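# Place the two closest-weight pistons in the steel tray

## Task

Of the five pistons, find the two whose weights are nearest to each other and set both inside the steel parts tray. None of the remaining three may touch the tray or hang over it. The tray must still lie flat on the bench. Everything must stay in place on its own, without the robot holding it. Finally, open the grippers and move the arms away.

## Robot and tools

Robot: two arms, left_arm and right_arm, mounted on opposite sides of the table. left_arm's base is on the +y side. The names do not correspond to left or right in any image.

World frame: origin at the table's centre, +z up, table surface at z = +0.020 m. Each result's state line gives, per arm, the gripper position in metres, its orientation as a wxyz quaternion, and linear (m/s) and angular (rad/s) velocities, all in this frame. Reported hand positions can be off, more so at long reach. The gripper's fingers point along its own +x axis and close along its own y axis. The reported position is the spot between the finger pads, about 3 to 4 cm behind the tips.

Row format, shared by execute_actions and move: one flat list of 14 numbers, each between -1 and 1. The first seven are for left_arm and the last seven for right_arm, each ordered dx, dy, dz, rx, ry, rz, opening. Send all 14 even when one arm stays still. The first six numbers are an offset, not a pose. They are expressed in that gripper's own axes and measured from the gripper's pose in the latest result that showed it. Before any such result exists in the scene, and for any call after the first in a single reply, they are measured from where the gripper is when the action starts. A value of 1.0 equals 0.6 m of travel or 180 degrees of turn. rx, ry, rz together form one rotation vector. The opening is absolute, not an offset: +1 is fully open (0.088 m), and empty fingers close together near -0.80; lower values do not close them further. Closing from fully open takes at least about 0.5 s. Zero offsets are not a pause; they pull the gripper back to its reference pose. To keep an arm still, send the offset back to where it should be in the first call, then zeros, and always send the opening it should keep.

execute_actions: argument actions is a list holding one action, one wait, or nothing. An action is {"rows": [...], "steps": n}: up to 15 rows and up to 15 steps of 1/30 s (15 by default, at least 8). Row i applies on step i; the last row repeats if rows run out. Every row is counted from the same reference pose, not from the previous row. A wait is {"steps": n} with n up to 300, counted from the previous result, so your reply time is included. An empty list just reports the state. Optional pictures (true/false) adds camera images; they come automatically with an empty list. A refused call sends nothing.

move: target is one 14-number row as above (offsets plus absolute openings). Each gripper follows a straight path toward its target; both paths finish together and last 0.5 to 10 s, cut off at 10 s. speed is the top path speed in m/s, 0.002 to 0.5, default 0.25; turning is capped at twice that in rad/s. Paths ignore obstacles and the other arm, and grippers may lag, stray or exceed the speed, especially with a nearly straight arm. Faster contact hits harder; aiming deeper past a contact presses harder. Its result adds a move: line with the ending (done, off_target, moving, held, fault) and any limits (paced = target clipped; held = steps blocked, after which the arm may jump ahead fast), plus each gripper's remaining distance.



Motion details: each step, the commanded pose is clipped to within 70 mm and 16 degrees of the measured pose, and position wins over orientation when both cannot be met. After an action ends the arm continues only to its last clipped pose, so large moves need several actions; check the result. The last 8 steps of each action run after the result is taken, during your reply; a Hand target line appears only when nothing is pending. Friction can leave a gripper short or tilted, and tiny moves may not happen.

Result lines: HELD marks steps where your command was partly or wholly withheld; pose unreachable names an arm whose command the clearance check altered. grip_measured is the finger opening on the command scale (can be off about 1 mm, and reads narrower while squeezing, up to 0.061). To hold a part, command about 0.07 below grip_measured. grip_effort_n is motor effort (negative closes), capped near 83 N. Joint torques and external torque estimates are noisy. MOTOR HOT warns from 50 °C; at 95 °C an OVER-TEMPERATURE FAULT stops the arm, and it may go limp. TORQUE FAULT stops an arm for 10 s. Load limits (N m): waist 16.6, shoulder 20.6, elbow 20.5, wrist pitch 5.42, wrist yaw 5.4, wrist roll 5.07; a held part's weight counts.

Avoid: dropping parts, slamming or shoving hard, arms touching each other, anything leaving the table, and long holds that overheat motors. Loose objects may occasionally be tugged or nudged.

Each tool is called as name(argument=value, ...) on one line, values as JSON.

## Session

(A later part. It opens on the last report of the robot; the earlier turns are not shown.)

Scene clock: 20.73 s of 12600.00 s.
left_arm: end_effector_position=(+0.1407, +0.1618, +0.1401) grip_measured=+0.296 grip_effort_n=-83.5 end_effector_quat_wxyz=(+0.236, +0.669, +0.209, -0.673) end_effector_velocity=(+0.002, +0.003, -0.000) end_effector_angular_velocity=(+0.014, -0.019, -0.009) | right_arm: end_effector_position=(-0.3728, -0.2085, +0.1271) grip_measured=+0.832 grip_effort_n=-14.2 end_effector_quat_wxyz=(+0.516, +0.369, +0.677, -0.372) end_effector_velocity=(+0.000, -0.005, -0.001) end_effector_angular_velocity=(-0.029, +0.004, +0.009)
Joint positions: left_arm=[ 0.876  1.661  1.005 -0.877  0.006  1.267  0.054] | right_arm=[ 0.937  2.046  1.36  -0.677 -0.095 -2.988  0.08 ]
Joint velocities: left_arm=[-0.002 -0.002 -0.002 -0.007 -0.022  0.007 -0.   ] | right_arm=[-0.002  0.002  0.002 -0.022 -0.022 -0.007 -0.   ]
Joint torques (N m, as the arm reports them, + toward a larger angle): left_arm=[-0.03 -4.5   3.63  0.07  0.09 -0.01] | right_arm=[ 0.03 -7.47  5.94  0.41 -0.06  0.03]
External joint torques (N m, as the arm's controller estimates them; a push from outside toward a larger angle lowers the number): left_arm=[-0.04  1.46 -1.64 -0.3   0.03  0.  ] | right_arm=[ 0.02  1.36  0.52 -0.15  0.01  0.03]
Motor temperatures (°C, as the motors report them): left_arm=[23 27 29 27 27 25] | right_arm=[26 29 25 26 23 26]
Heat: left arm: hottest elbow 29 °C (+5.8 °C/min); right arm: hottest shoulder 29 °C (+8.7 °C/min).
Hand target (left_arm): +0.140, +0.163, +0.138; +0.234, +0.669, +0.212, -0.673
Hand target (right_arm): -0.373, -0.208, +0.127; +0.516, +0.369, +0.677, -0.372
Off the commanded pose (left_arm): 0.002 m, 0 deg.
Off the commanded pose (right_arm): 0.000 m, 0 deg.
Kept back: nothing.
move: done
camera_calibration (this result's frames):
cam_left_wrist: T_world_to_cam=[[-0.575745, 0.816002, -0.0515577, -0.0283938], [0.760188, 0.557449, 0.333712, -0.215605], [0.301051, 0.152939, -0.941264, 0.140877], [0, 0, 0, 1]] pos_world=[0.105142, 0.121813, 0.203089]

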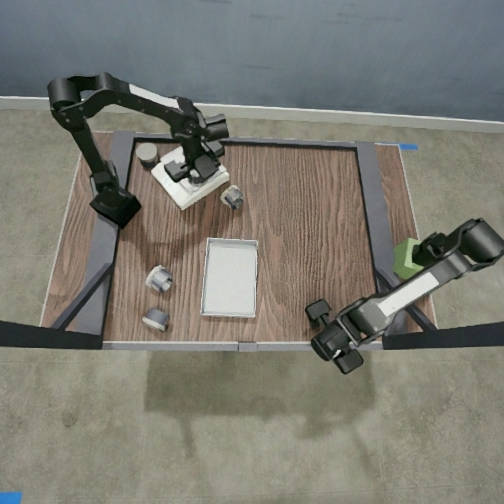

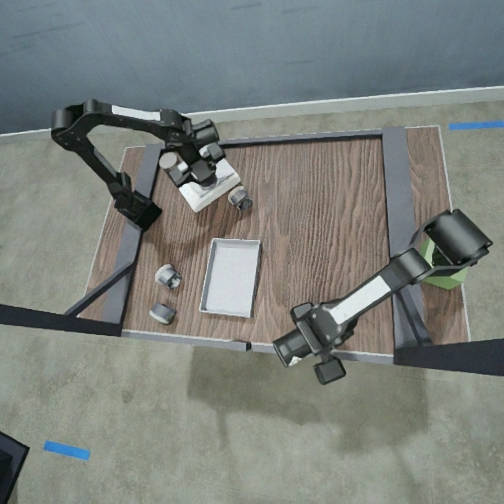

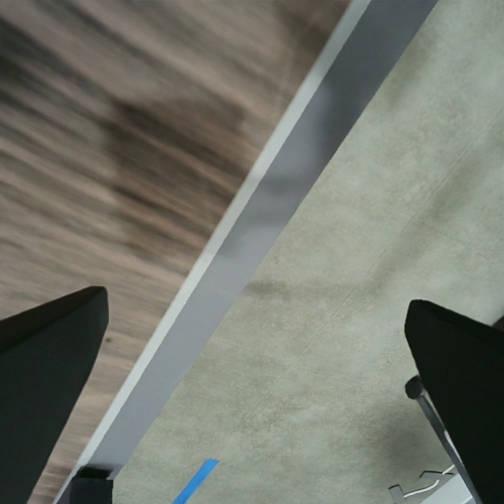

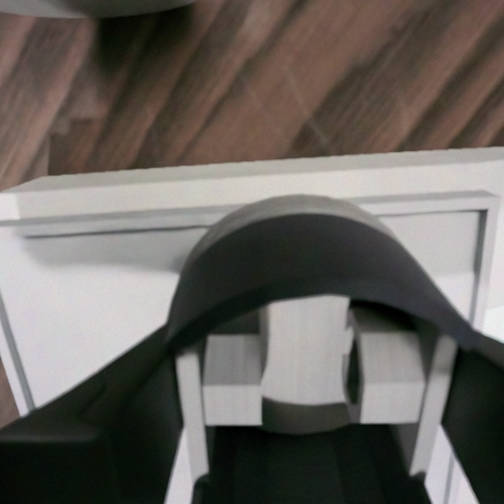

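move(target=[-0.05,0,0,0,0,0,0,0,0,0,0,0,0,0.83], speed=0.15)

move(target=[0,-0.26,0.18,0,0,0,0,0,0,0,0,0,0,0.83], speed=0.2)

move(target=[0.125,0,0,0,0,0,0,0,0,0,0,0,0,0.83], speed=0.08)

Scene clock: 21.87 s of 12600.00 s.
left_arm: end_effector_position=(+0.1392, +0.1662, +0.1636) grip_measured=+0.296 grip_effort_n=-83.5 end_effector_quat_wxyz=(+0.229, +0.669, +0.217, -0.673) end_effector_velocity=(+0.001, +0.003, +0.002) end_effector_angular_velocity=(+0.014, -0.003, +0.010) | right_arm: end_effector_position=(-0.3728, -0.2085, +0.1271) grip_measured=+0.832 grip_effort_n=-13.7 end_effector_quat_wxyz=(+0.516, +0.369, +0.677, -0.372) end_effector_velocity=(+0.000, +0.003, +0.002) end_effector_angular_velocity=(+0.016, +0.000, +0.003)
Joint positions: left_arm=[ 0.876  1.628  1.07  -0.996  0.006  1.267  0.054] | right_arm=[ 0.937  2.046  1.36  -0.677 -0.095 -2.988  0.08 ]
Joint velocities: left_arm=[ 0.002 -0.002  0.007 -0.022 -0.007 -0.007 -0.   ] | right_arm=[-0.002 -0.002  0.002  0.007  0.007 -0.007 -0.   ]
Joint torques (N m, as the arm reports them, + toward a larger angle): left_arm=[ 0.03 -6.12  5.22 -0.16  0.08  0.  ] | right_arm=[ 0.03 -7.48  5.91  0.41 -0.06  0.03]
External joint torques (N m, as the arm's controller estimates them; a push from outside toward a larger angle lowers the number): left_arm=[-0.01 -0.23 -0.24 -0.5   0.03  0.01] | right_arm=[ 0.05  1.39  0.47 -0.15  0.    0.02]
Motor temperatures (°C, as the motors report them): left_arm=[23 27 29 27 27 25] | right_arm=[26 29 25 26 23 26]
Heat: left arm: hottest elbow 29 °C (+5.5 °C/min); right arm: hottest shoulder 29 °C (+8.2 °C/min).
Hand target (left_arm): +0.141, +0.163, +0.170; +0.236, +0.669, +0.209, -0.673
Hand target (right_arm): -0.373, -0.208, +0.127; +0.516, +0.369, +0.677, -0.372
Off the commanded pose (left_arm): 0.007 m, 1 deg.
Off the commanded pose (right_arm): 0.000 m, 0 deg.
Kept back: nothing.
move: done
camera_calibration (this result's frames):
cam_left_wrist: T_world_to_cam=[[-0.576041, 0.816846, -0.0306585, -0.0351569], [0.762614, 0.550542, 0.339594, -0.224871], [0.294274, 0.172239, -0.940072, 0.160332], [0, 0, 0, 1]] pos_world=[0.104056, 0.124903, 0.22601]

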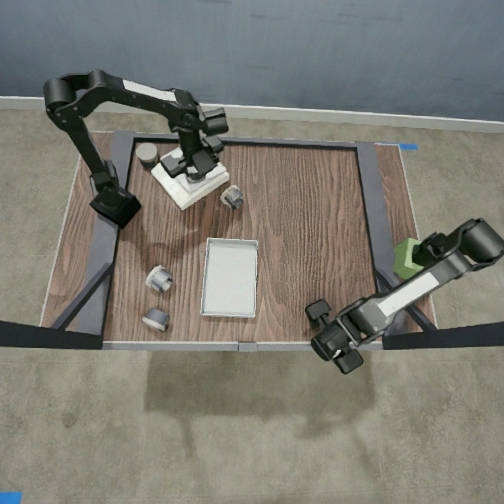

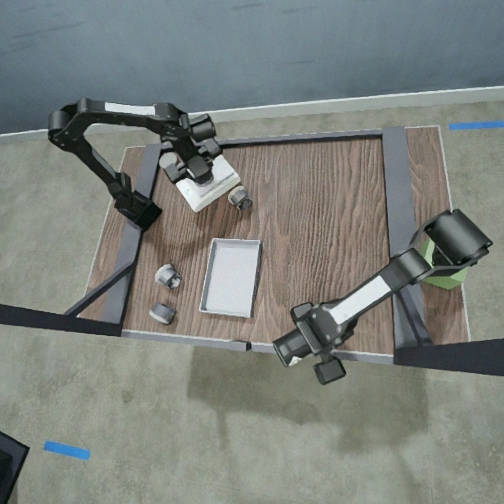

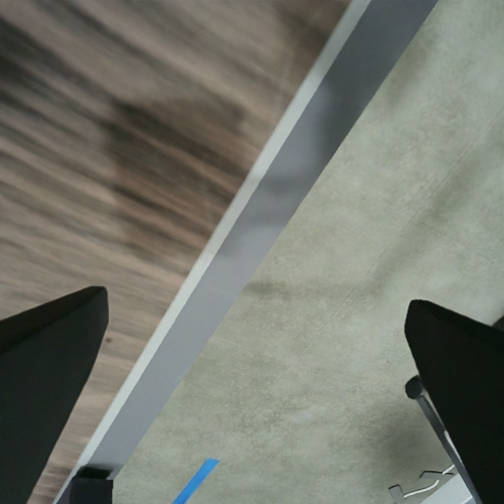

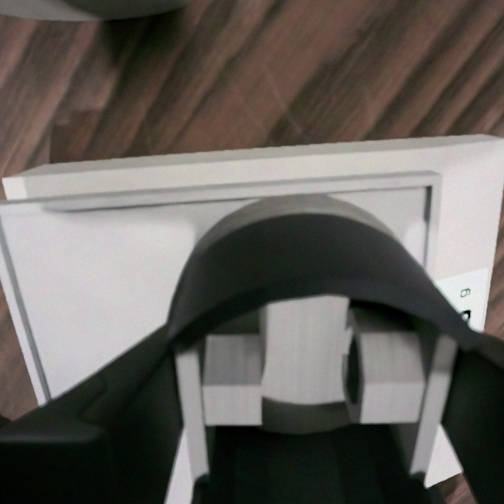

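Scene clock: 23.30 s of 12600.00 s.
left_arm: end_effector_position=(-0.0407, +0.2254, +0.1622) grip_measured=+0.296 grip_effort_n=-83.5 end_effector_quat_wxyz=(+0.227, +0.668, +0.218, -0.674) end_effector_velocity=(-0.004, +0.008, -0.000) end_effector_angular_velocity=(+0.029, +0.011, -0.010) | right_arm: end_effector_position=(-0.3728, -0.2085, +0.1271) grip_measured=+0.832 grip_effort_n=-13.7 end_effector_quat_wxyz=(+0.516, +0.369, +0.677, -0.372) end_effector_velocity=(+0.002, -0.003, -0.001) end_effector_angular_velocity=(-0.016, -0.000, -0.008)
Joint positions: left_arm=[ 0.127  1.413  0.861 -1.003 -0.001  0.519  0.054] | right_arm=[ 0.937  2.046  1.36  -0.677 -0.095 -2.988  0.08 ]
Joint velocities: left_arm=[-0.017 -0.002 -0.002 -0.022  0.022 -0.007  0.   ] | right_arm=[-0.002 -0.002 -0.007 -0.007 -0.007  0.007  0.   ]
Joint torques (N m, as the arm reports them, + toward a larger angle): left_arm=[-0.15 -3.97  4.16 -0.19 -0.07 -0.12] | right_arm=[ 0.02 -7.45  5.94  0.41 -0.06  0.02]
External joint torques (N m, as the arm's controller estimates them; a push from outside toward a larger angle lowers the number): left_arm=[-0.16  0.3  -1.25 -0.52 -0.09 -0.12] | right_arm=[ 0.01  1.29  0.62 -0.12  0.01  0.02]
Motor temperatures (°C, as the motors report them): left_arm=[23 27 29 27 27 25] | right_arm=[26 29 26 26 23 26]
Heat: left arm: hottest elbow 29 °C (+5.2 °C/min); right arm: hottest shoulder 29 °C (+7.7 °C/min).
Hand target (left_arm): -0.041, +0.226, +0.163; +0.228, +0.668, +0.217, -0.674
Hand target (right_arm): -0.373, -0.208, +0.127; +0.516, +0.369, +0.677, -0.372
Off the commanded pose (left_arm): 0.001 m, 0 deg.
Off the commanded pose (right_arm): 0.000 m, 0 deg.
Kept back: nothing.
move: done
camera_calibration (this result's frames):
cam_left_wrist: T_world_to_cam=[[-0.575252, 0.817567, -0.0258628, -0.188106], [0.764818, 0.548812, 0.337429, -0.11899], [0.290065, 0.174326, -0.940996, 0.201291], [0, 0, 0, 1]] pos_world=[-0.0755896, 0.184002, 0.224699]

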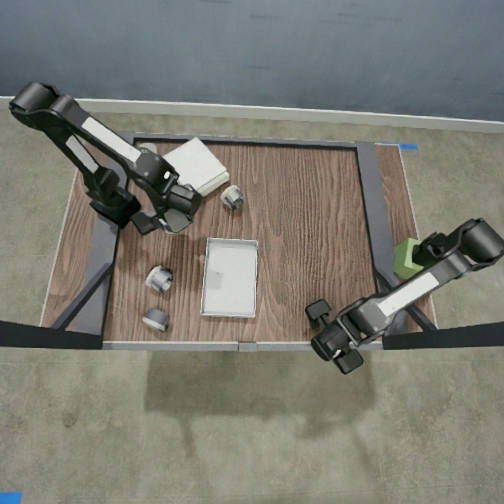

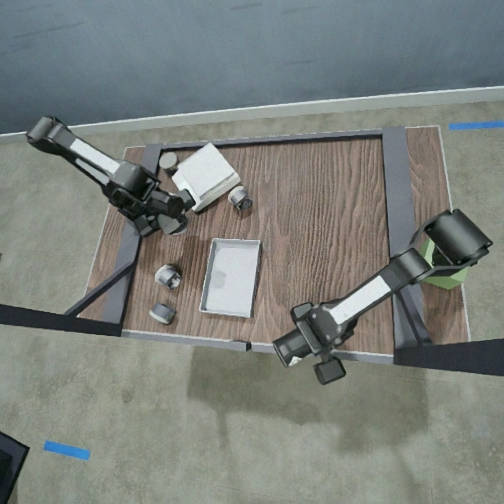

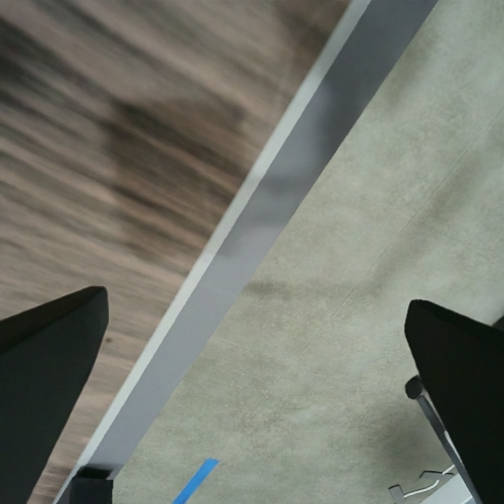

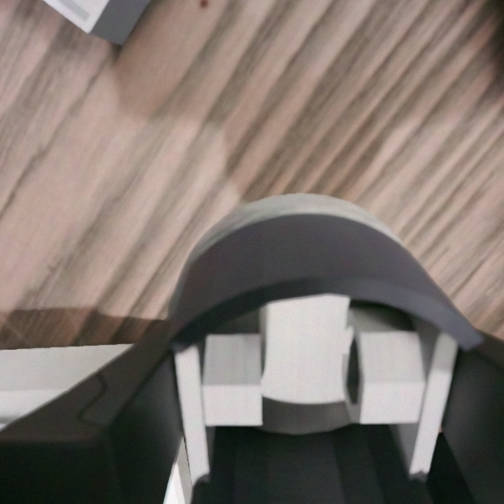

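Scene clock: 24.67 s of 12600.00 s.
left_arm: end_effector_position=(-0.0418, +0.2232, +0.0897) grip_measured=+0.296 grip_effort_n=-83.5 end_effector_quat_wxyz=(+0.229, +0.666, +0.216, -0.676) end_effector_velocity=(+0.000, +0.005, -0.002) end_effector_angular_velocity=(+0.019, +0.000, +0.005) | right_arm: end_effector_position=(-0.3728, -0.2085, +0.1271) grip_measured=+0.832 grip_effort_n=-13.7 end_effector_quat_wxyz=(+0.516, +0.369, +0.677, -0.372) end_effector_velocity=(-0.001, -0.002, +0.001) end_effector_angular_velocity=(-0.002, +0.002, +0.025)
Joint positions: left_arm=[ 0.127  1.568  0.674 -0.654 -0.001  0.519  0.054] | right_arm=[ 0.937  2.046  1.36  -0.677 -0.095 -2.988  0.08 ]
Joint velocities: left_arm=[-0.002  0.002 -0.007 -0.007  0.007 -0.007 -0.   ] | right_arm=[ 0.002 -0.002  0.002 -0.007 -0.007 -0.022 -0.   ]
Joint torques (N m, as the arm reports them, + toward a larger angle): left_arm=[ 0.   -3.33  2.91  0.14  0.04 -0.01] | right_arm=[ 0.   -7.46  5.92  0.41 -0.05  0.02]
External joint torques (N m, as the arm's controller estimates them; a push from outside toward a larger angle lowers the number): left_arm=[ 0.01  1.3  -1.7  -0.22  0.02 -0.01] | right_arm=[-0.05  1.42  0.46 -0.17  0.01  0.02]
Motor temperatures (°C, as the motors report them): left_arm=[23 27 29 27 27 25] | right_arm=[26 29 26 26 23 26]
Heat: left arm: hottest elbow 29 °C (+4.9 °C/min); right arm: hottest shoulder 29 °C (+7.3 °C/min).
Hand target (left_arm): -0.041, +0.225, +0.087; +0.227, +0.668, +0.218, -0.674
Hand target (right_arm): -0.373, -0.208, +0.127; +0.516, +0.369, +0.677, -0.372
Off the commanded pose (left_arm): 0.003 m, 0 deg.
Off the commanded pose (right_arm): 0.000 m, 0 deg.
Kept back: nothing.
move: done
camera_calibration (this result's frames):
cam_left_wrist: T_world_to_cam=[[-0.575337, 0.817372, -0.0298184, -0.188394], [0.765841, 0.551149, 0.331244, -0.0924286], [0.287184, 0.167741, -0.943074, 0.135265], [0, 0, 0, 1]] pos_world=[-0.0764504, 0.182241, 0.152564]

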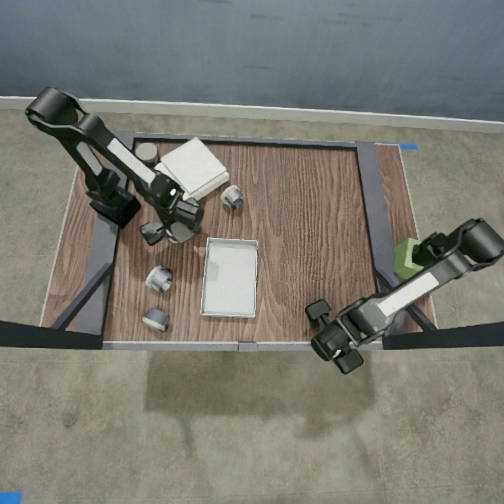

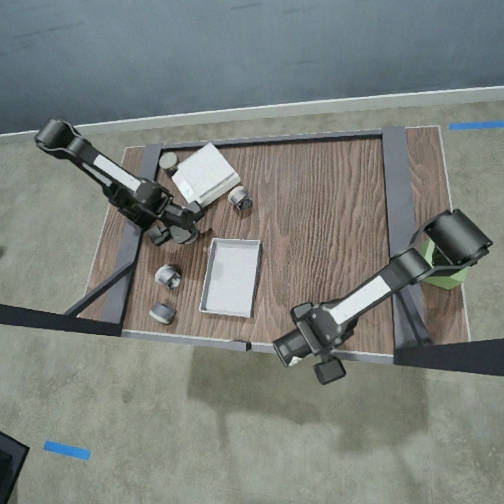

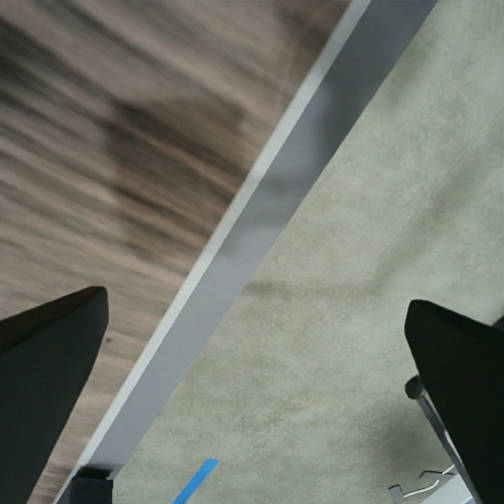

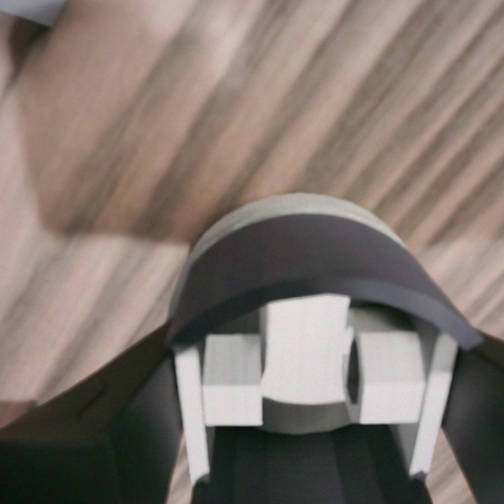

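move(target=[0.017,0,0,0,0,0,0,0,0,0,0,0,0,0.83], speed=0.03)

move(target=[0,0,0,0,0,0,1,0,0,0,0,0,0,0.83])

move(target=[-0.13,0,0,0,0,0,1,0,0,0,0,0,0,0.83])

move(target=[0,0.37,0,-0.067,0,0,1,0,0,0,0,0,0,0.83], speed=0.35)

Scene clock: 25.80 s of 12600.00 s.
left_arm: end_effector_position=(-0.0426, +0.2212, +0.0817) grip_measured=+0.296 grip_effort_n=-83.5 end_effector_quat_wxyz=(+0.231, +0.664, +0.214, -0.678) end_effector_velocity=(+0.000, -0.001, -0.001) end_effector_angular_velocity=(-0.005, -0.006, +0.005) | right_arm: end_effector_position=(-0.3728, -0.2085, +0.1271) grip_measured=+0.832 grip_effort_n=-13.7 end_effector_quat_wxyz=(+0.516, +0.369, +0.677, -0.372) end_effector_velocity=(-0.001, -0.003, +0.000) end_effector_angular_velocity=(-0.017, +0.013, +0.009)
Joint positions: left_arm=[ 0.127  1.594  0.66  -0.607 -0.001  0.519  0.054] | right_arm=[ 0.937  2.046  1.36  -0.677 -0.095 -2.988  0.08 ]
Joint velocities: left_arm=[-0.002  0.002 -0.002  0.007 -0.007 -0.007 -0.   ] | right_arm=[-0.002 -0.002 -0.002 -0.007 -0.022 -0.007 -0.   ]
Joint torques (N m, as the arm reports them, + toward a larger angle): left_arm=[-0.04 -3.48  2.6   0.22  0.03 -0.01] | right_arm=[ 0.02 -7.45  5.92  0.41 -0.06  0.03]
External joint torques (N m, as the arm's controller estimates them; a push from outside toward a larger angle lowers the number): left_arm=[-0.03  1.23 -1.96 -0.18  0.02 -0.01] | right_arm=[ 0.02  1.42  0.48 -0.16  0.01  0.03]
Motor temperatures (°C, as the motors report them): left_arm=[23 27 29 27 27 25] | right_arm=[26 29 26 26 23 26]
Heat: left arm: hottest elbow 29 °C (+4.7 °C/min); right arm: hottest shoulder 29 °C (+7.0 °C/min).
Hand target (left_arm): -0.042, +0.223, +0.080; +0.229, +0.666, +0.216, -0.676
Hand target (right_arm): -0.373, -0.208, +0.127; +0.516, +0.369, +0.677, -0.372
Off the commanded pose (left_arm): 0.003 m, 0 deg.
Off the commanded pose (right_arm): 0.000 m, 0 deg.
Kept back: nothing.
move: done
camera_calibration (this result's frames):
cam_left_wrist: T_world_to_cam=[[-0.575429, 0.817162, -0.033579, -0.187158], [0.766793, 0.55333, 0.325354, -0.0879809], [0.284447, 0.16147, -0.944996, 0.129732], [0, 0, 0, 1]] pos_world=[-0.0771347, 0.180673, 0.144936]

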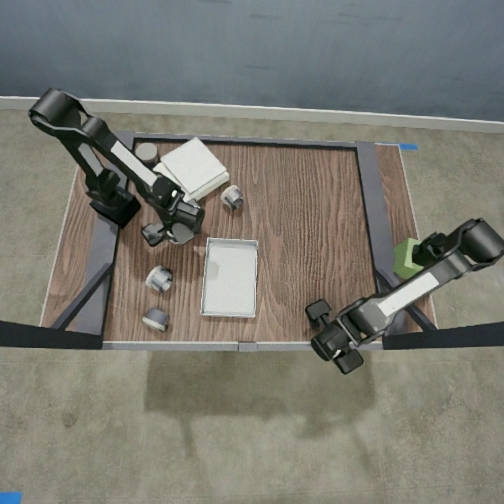

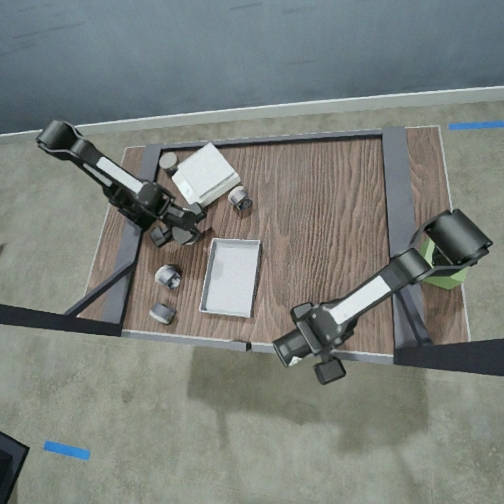

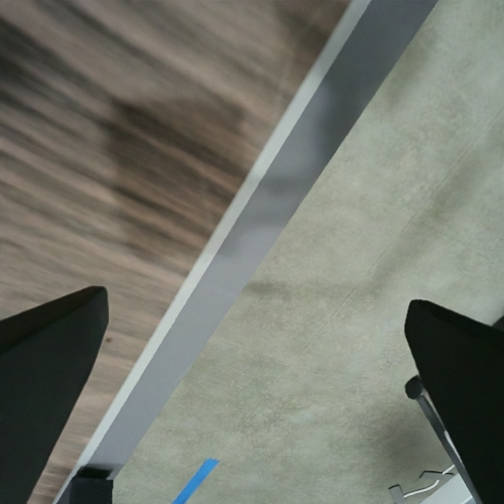

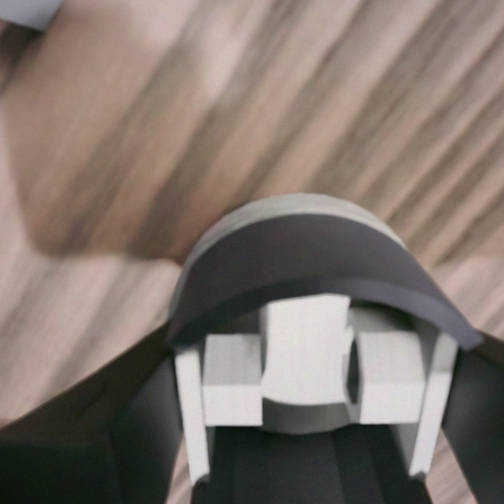

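Scene clock: 26.50 s of 12600.00 s.
left_arm: end_effector_position=(-0.0426, +0.2212, +0.0817) grip_measured=+1.000 grip_effort_n=15.6 end_effector_quat_wxyz=(+0.231, +0.664, +0.214, -0.678) end_effector_velocity=(+0.003, +0.005, -0.000) end_effector_angular_velocity=(+0.017, -0.016, -0.010) | right_arm: end_effector_position=(-0.3728, -0.2085, +0.1271) grip_measured=+0.832 grip_effort_n=-13.7 end_effector_quat_wxyz=(+0.516, +0.369, +0.677, -0.372) end_effector_velocity=(-0.003, +0.003, +0.002) end_effector_angular_velocity=(+0.007, +0.029, +0.004)
Joint positions: left_arm=[ 0.127  1.594  0.66  -0.607 -0.001  0.519  0.088] | right_arm=[ 0.937  2.046  1.36  -0.677 -0.095 -2.988  0.08 ]
Joint velocities: left_arm=[-0.002 -0.002 -0.002 -0.022 -0.007  0.007  0.   ] | right_arm=[-0.007 -0.002 -0.002  0.022 -0.022 -0.007 -0.   ]
Joint torques (N m, as the arm reports them, + toward a larger angle): left_arm=[-0.06 -3.93  3.21  0.03  0.03 -0.01] | right_arm=[ 0.02 -7.49  5.9   0.42 -0.06  0.02]
External joint torques (N m, as the arm's controller estimates them; a push from outside toward a larger angle lowers the number): left_arm=[-0.08  0.77 -1.29 -0.35  0.02 -0.01] | right_arm=[ 0.12  1.44  0.39 -0.18  0.    0.01]
Motor temperatures (°C, as the motors report them): left_arm=[23 27 29 27 27 25] | right_arm=[26 29 26 26 23 26]
Heat: left arm: hottest elbow 29 °C (+4.5 °C/min); right arm: hottest shoulder 29 °C (+6.8 °C/min).
Hand target (left_arm): -0.043, +0.221, +0.082; +0.231, +0.664, +0.214, -0.678
Hand target (right_arm): -0.373, -0.208, +0.127; +0.516, +0.369, +0.677, -0.372
Off the commanded pose (left_arm): 0.000 m, 0 deg.
Off the commanded pose (right_arm): 0.000 m, 0 deg.
Kept back: nothing.
move: done
camera_calibration (this result's frames):
cam_left_wrist: T_world_to_cam=[[-0.575429, 0.817162, -0.033579, -0.187158], [0.766793, 0.55333, 0.325354, -0.0879809], [0.284447, 0.16147, -0.944996, 0.129732], [0, 0, 0, 1]] pos_world=[-0.0771347, 0.180673, 0.144936]

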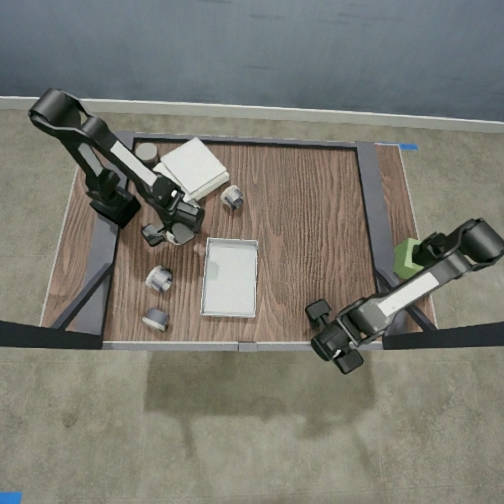

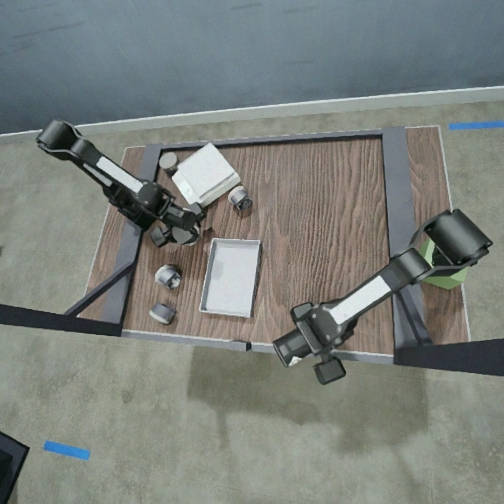

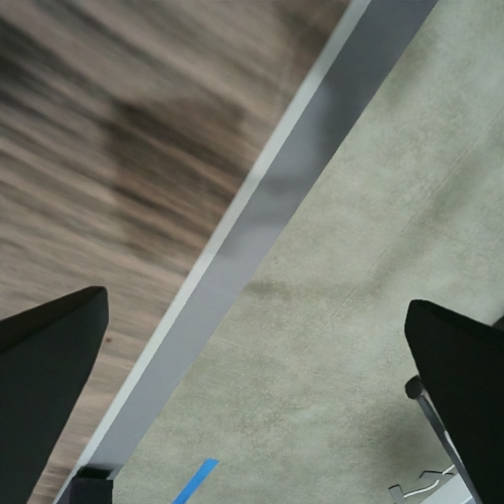

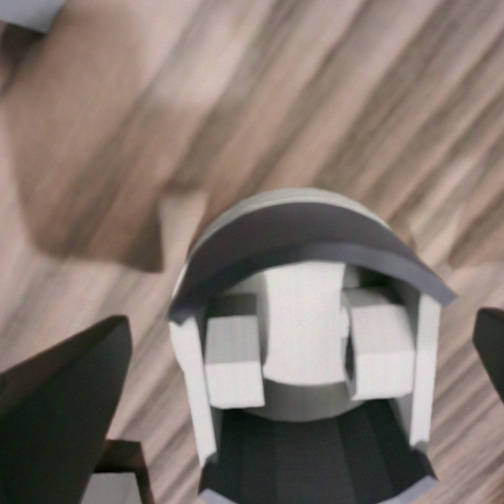

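Scene clock: 27.40 s of 12600.00 s.
left_arm: end_effector_position=(-0.0409, +0.2251, +0.1553) grip_measured=+1.000 grip_effort_n=15.6 end_effector_quat_wxyz=(+0.227, +0.668, +0.218, -0.675) end_effector_velocity=(+0.001, +0.001, +0.003) end_effector_angular_velocity=(+0.004, -0.010, +0.005) | right_arm: end_effector_position=(-0.3728, -0.2085, +0.1271) grip_measured=+0.832 grip_effort_n=-13.7 end_effector_quat_wxyz=(+0.516, +0.369, +0.677, -0.372) end_effector_velocity=(-0.000, -0.003, -0.002) end_effector_angular_velocity=(-0.013, -0.002, +0.011)
Joint positions: left_arm=[ 0.127  1.423  0.84  -0.971 -0.001  0.519  0.088] | right_arm=[ 0.937  2.046  1.36  -0.677 -0.095 -2.988  0.08 ]
Joint velocities: left_arm=[-0.002 -0.002  0.012 -0.022 -0.007 -0.007  0.   ] | right_arm=[ 0.002  0.002 -0.002 -0.007 -0.007 -0.007 -0.   ]
Joint torques (N m, as the arm reports them, + toward a larger angle): left_arm=[-0.08 -4.19  4.97 -0.12  0.04 -0.02] | right_arm=[ 0.03 -7.49  5.91  0.42 -0.06  0.02]
External joint torques (N m, as the arm's controller estimates them; a push from outside toward a larger angle lowers the number): left_arm=[-0.1   0.11 -0.46 -0.5   0.03 -0.02] | right_arm=[-0.01  1.27  0.57 -0.13  0.    0.01]
Motor temperatures (°C, as the motors report them): left_arm=[23 27 29 27 27 25] | right_arm=[26 30 26 26 23 26]
Heat: left arm: hottest elbow 29 °C (+4.4 °C/min); right arm: hottest shoulder 30 °C (+8.8 °C/min).
Hand target (left_arm): -0.042, +0.223, +0.159; +0.231, +0.664, +0.214, -0.678
Hand target (right_arm): -0.373, -0.208, +0.127; +0.516, +0.369, +0.677, -0.372
Off the commanded pose (left_arm): 0.005 m, 1 deg.
Off the commanded pose (right_arm): 0.000 m, 0 deg.
Kept back: nothing.
move: done
camera_calibration (this result's frames):
cam_left_wrist: T_world_to_cam=[[-0.575264, 0.81754, -0.0264522, -0.188071], [0.764975, 0.549165, 0.3365, -0.116262], [0.289628, 0.173341, -0.941312, 0.19518], [0, 0, 0, 1]] pos_world=[-0.0757829, 0.18377, 0.217872]

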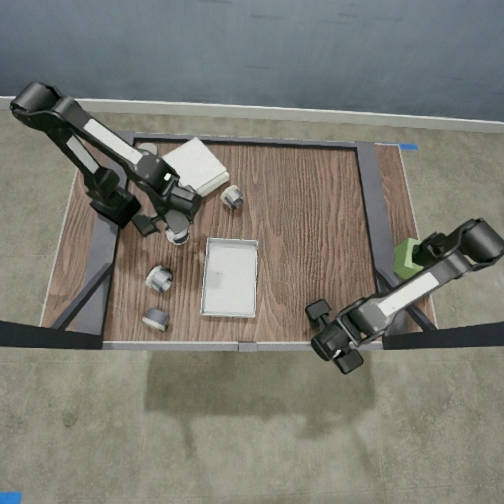

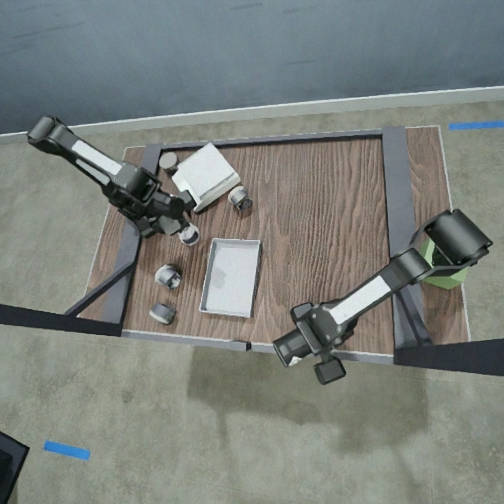

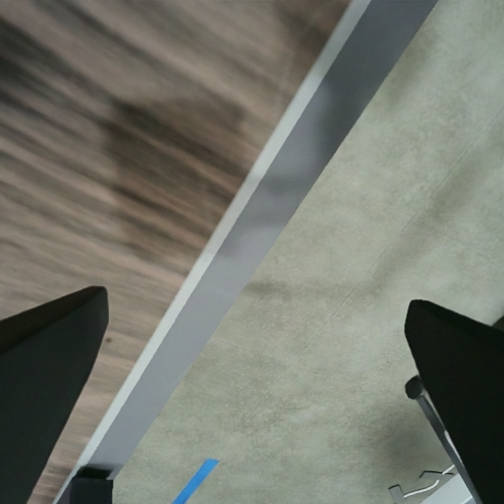

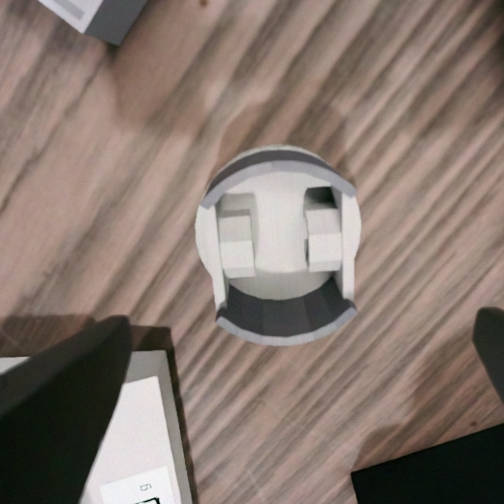

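Scene clock: 28.67 s of 12600.00 s.
left_arm: end_effector_position=(+0.0915, +0.0492, +0.1585) grip_measured=+1.000 grip_effort_n=15.6 end_effector_quat_wxyz=(+0.298, +0.641, +0.285, -0.647) end_effector_velocity=(+0.000, +0.000, +0.002) end_effector_angular_velocity=(+0.013, -0.006, +0.005) | right_arm: end_effector_position=(-0.3728, -0.2085, +0.1271) grip_measured=+0.832 grip_effort_n=-13.7 end_effector_quat_wxyz=(+0.516, +0.369, +0.677, -0.372) end_effector_velocity=(+0.002, +0.001, +0.001) end_effector_angular_velocity=(-0.002, +0.002, +0.016)
Joint positions: left_arm=[ 0.654  2.012  1.535 -1.074  0.002  0.835  0.088] | right_arm=[ 0.937  2.046  1.36  -0.677 -0.095 -2.988  0.08 ]
Joint velocities: left_arm=[-0.002  0.007  0.017 -0.022 -0.007 -0.007  0.   ] | right_arm=[-0.007 -0.002  0.002 -0.007 -0.007 -0.022 -0.   ]
Joint torques (N m, as the arm reports them, + toward a larger angle): left_arm=[ 0.27 -6.5   4.98 -0.18  0.16  0.09] | right_arm=[ 0.05 -7.47  5.91  0.41 -0.06  0.03]
External joint torques (N m, as the arm's controller estimates them; a push from outside toward a larger angle lowers the number): left_arm=[ 0.26  2.32 -0.58 -0.52  0.12  0.09] | right_arm=[ 0.09  1.35  0.5  -0.16  0.01  0.03]
Motor temperatures (°C, as the motors report them): left_arm=[23 27 29 27 27 25] | right_arm=[26 30 26 26 23 26]
Heat: left arm: hottest elbow 29 °C (+4.2 °C/min); right arm: hottest shoulder 30 °C (+8.4 °C/min).
Hand target (left_arm): +0.093, +0.048, +0.157; +0.296, +0.641, +0.287, -0.647
Hand target (right_arm): -0.373, -0.208, +0.127; +0.516, +0.369, +0.677, -0.372
Off the commanded pose (left_arm): 0.002 m, 0 deg.
Off the commanded pose (right_arm): 0.000 m, 0 deg.
Kept back: nothing.
move: done
camera_calibration (this result's frames):
cam_left_wrist: T_world_to_cam=[[-0.733637, 0.678867, -0.0302709, 0.0538836], [0.632424, 0.698389, 0.3351, -0.117015], [0.248629, 0.226697, -0.941696, 0.191549], [0, 0, 0, 1]] pos_world=[0.0659097, 0.00171881, 0.221224]

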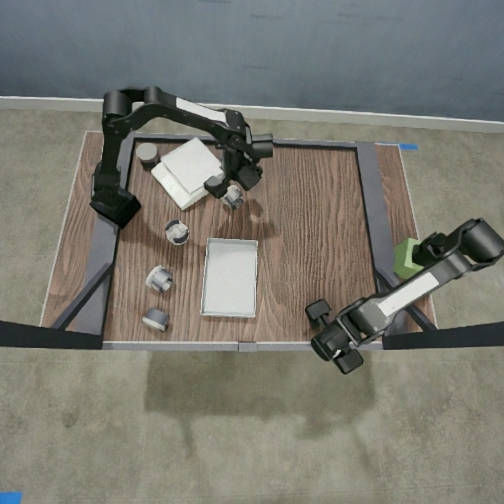

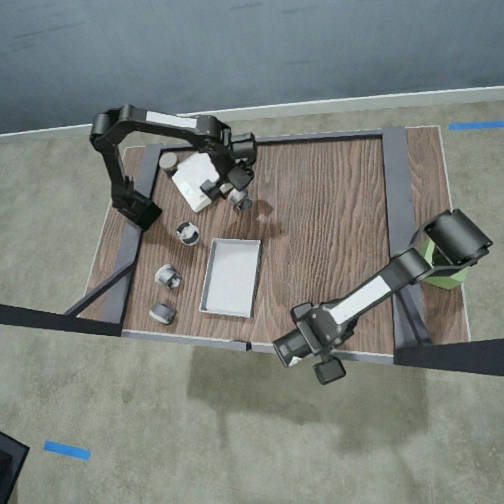

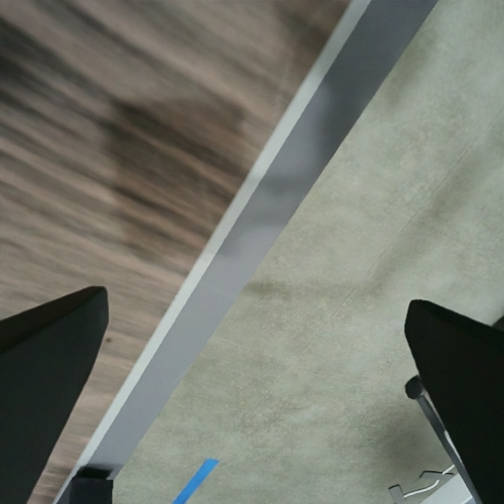

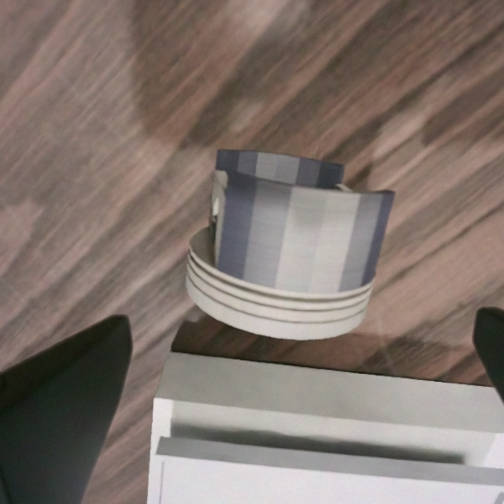

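move(target=[0.178,0,0.006,0.055,0,0,1,0,0,0,0,0,0,0.83], speed=0.12)

move(target=[0,0,0,0,0,0,0,0,0,0,0,0,0,0.83])

Scene clock: 30.30 s of 12600.00 s.
left_arm: end_effector_position=(+0.0903, +0.0397, +0.0621) grip_measured=+1.000 grip_effort_n=14.2 end_effector_quat_wxyz=(+0.253, +0.661, +0.221, -0.671) end_effector_velocity=(-0.003, +0.007, -0.001) end_effector_angular_velocity=(+0.026, +0.011, +0.005) | right_arm: end_effector_position=(-0.3728, -0.2085, +0.1271) grip_measured=+0.832 grip_effort_n=-14.2 end_effector_quat_wxyz=(+0.516, +0.369, +0.677, -0.372) end_effector_velocity=(+0.003, -0.001, +0.000) end_effector_angular_velocity=(-0.006, -0.001, +0.016)
Joint positions: left_arm=[ 0.648  2.168  1.362 -0.718  0.003  0.996  0.088] | right_arm=[ 0.937  2.046  1.36  -0.677 -0.095 -2.988  0.08 ]
Joint velocities: left_arm=[-0.002 -0.002 -0.007 -0.022  0.007 -0.007  0.   ] | right_arm=[-0.007 -0.002 -0.002 -0.007 -0.007 -0.022 -0.   ]
Joint torques (N m, as the arm reports them, + toward a larger angle): left_arm=[-0.38 -5.72  2.58  0.33  0.04  0.09] | right_arm=[ 0.04 -7.48  5.92  0.42 -0.06  0.04]
External joint torques (N m, as the arm's controller estimates them; a push from outside toward a larger angle lowers the number): left_arm=[-0.31  3.38 -2.27 -0.05 -0.01  0.08] | right_arm=[ 0.14  1.39  0.48 -0.15  0.    0.03]
Motor temperatures (°C, as the motors report them): left_arm=[23 28 30 27 27 25] | right_arm=[26 30 26 26 23 26]
Heat: left arm: hottest elbow 30 °C (+5.9 °C/min); right arm: hottest shoulder 30 °C (+7.9 °C/min).
Hand target (left_arm): +0.089, +0.045, +0.052; +0.242, +0.664, +0.229, -0.669
Hand target (right_arm): -0.373, -0.208, +0.127; +0.516, +0.369, +0.677, -0.372
Off the commanded pose (left_arm): 0.011 m, 2 deg.
Off the commanded pose (right_arm): 0.000 m, 0 deg.
Kept back: nothing.
move: off_target (left_arm)
camera_calibration (this result's frames):
cam_left_wrist: T_world_to_cam=[[-0.610629, 0.790014, -0.0548647, 0.0426134], [0.737737, 0.59267, 0.323244, -0.0819402], [0.287884, 0.156907, -0.944724, 0.102642], [0, 0, 0, 1]] pos_world=[0.0569221, -0.00120698, 0.125793]

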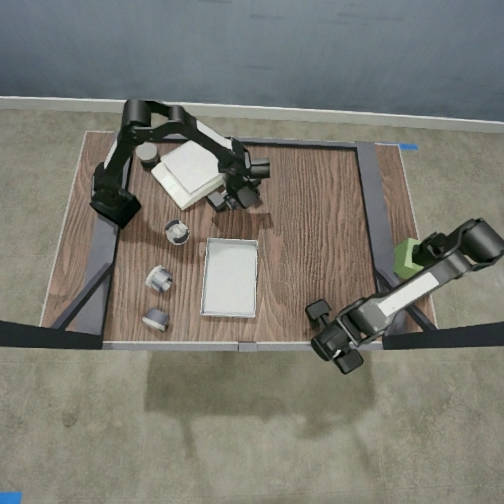

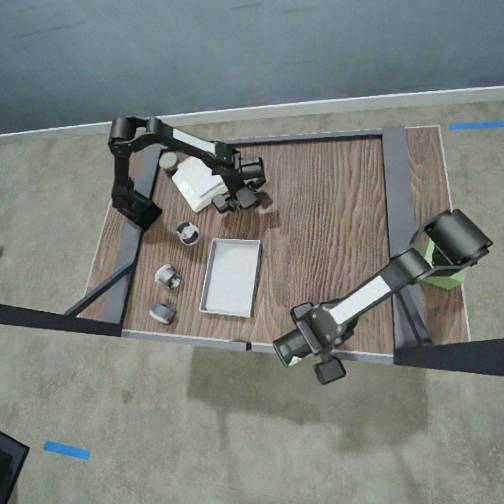

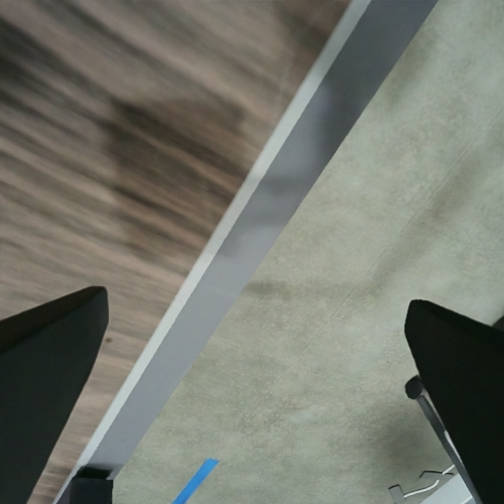

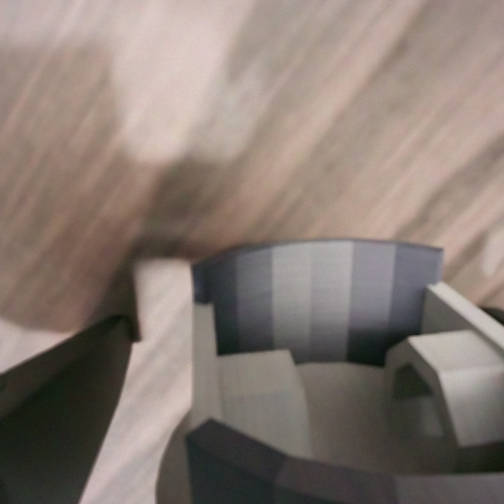

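Scene clock: 30.87 s of 12600.00 s.
left_arm: end_effector_position=(+0.0886, +0.0404, +0.0623) grip_measured=+0.542 grip_effort_n=-83.5 end_effector_quat_wxyz=(+0.250, +0.660, +0.222, -0.673) end_effector_velocity=(-0.004, -0.001, +0.000) end_effector_angular_velocity=(-0.008, +0.007, -0.000) | right_arm: end_effector_position=(-0.3728, -0.2085, +0.1271) grip_measured=+0.832 grip_effort_n=-13.7 end_effector_quat_wxyz=(+0.516, +0.369, +0.677, -0.372) end_effector_velocity=(+0.002, +0.001, -0.001) end_effector_angular_velocity=(+0.008, -0.005, +0.003)
Joint positions: left_arm=[ 0.646  2.168  1.362 -0.722  0.009  0.996  0.066] | right_arm=[ 0.937  2.046  1.36  -0.677 -0.095 -2.988  0.08 ]
Joint velocities: left_arm=[-0.007 -0.002 -0.002  0.007  0.007 -0.007 -0.   ] | right_arm=[-0.002 -0.002 -0.007  0.007  0.007 -0.007 -0.   ]
Joint torques (N m, as the arm reports them, + toward a larger angle): left_arm=[ 0.1  -7.78  3.61  0.35 -0.15 -0.02] | right_arm=[ 0.03 -7.46  5.92  0.41 -0.06  0.03]
External joint torques (N m, as the arm's controller estimates them; a push from outside toward a larger angle lowers the number): left_arm=[ 0.16  1.38 -1.35 -0.05 -0.2  -0.02] | right_arm=[ 0.03  1.28  0.58 -0.14  0.    0.02]
Motor temperatures (°C, as the motors report them): left_arm=[23 28 30 27 27 25] | right_arm=[26 30 26 26 23 26]
Heat: left arm: hottest elbow 30 °C (+5.8 °C/min); right arm: hottest shoulder 30 °C (+7.8 °C/min).
Hand target (left_arm): +0.090, +0.040, +0.062; +0.253, +0.661, +0.221, -0.671
Hand target (right_arm): -0.373, -0.208, +0.127; +0.516, +0.369, +0.677, -0.372
Off the commanded pose (left_arm): 0.002 m, 0 deg.
Off the commanded pose (right_arm): 0.000 m, 0 deg.
Kept back: nothing.
move: done
camera_calibration (this result's frames):
cam_left_wrist: T_world_to_cam=[[-0.608926, 0.791722, -0.0488369, 0.0404016], [0.741073, 0.589766, 0.320916, -0.0810929], [0.282879, 0.159222, -0.945848, 0.103569], [0, 0, 0, 1]] pos_world=[0.0553999, -0.000651517, 0.125957]

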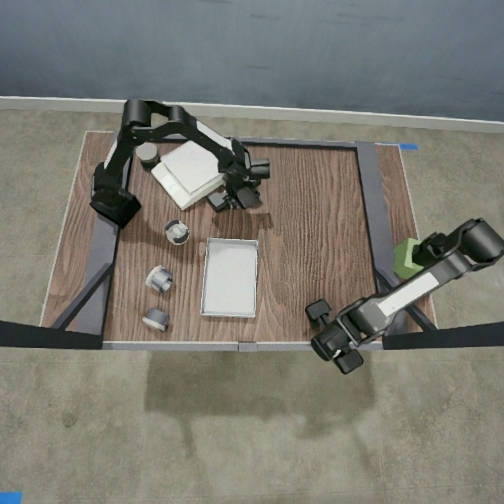

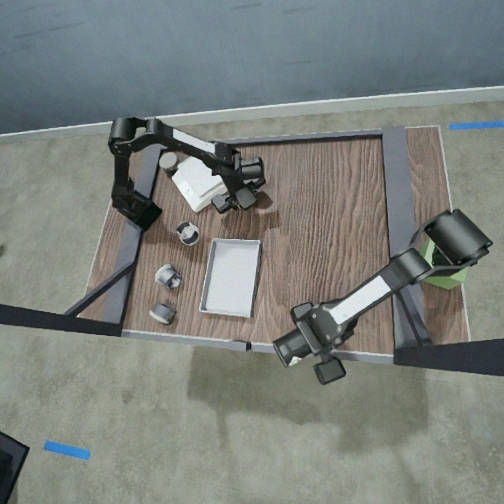

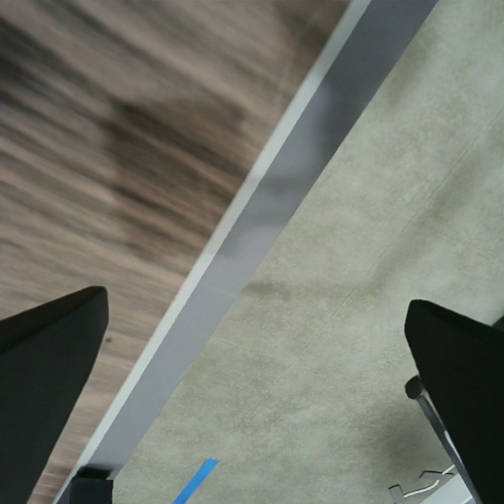

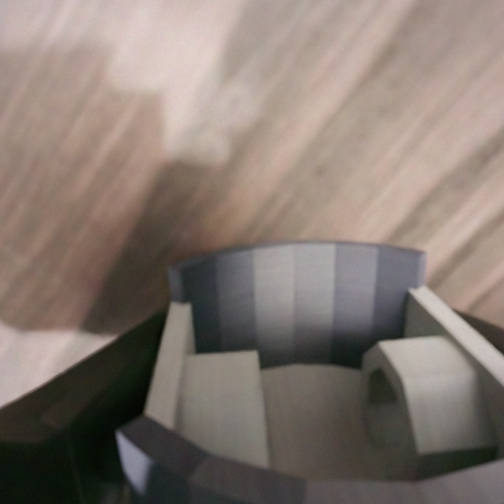

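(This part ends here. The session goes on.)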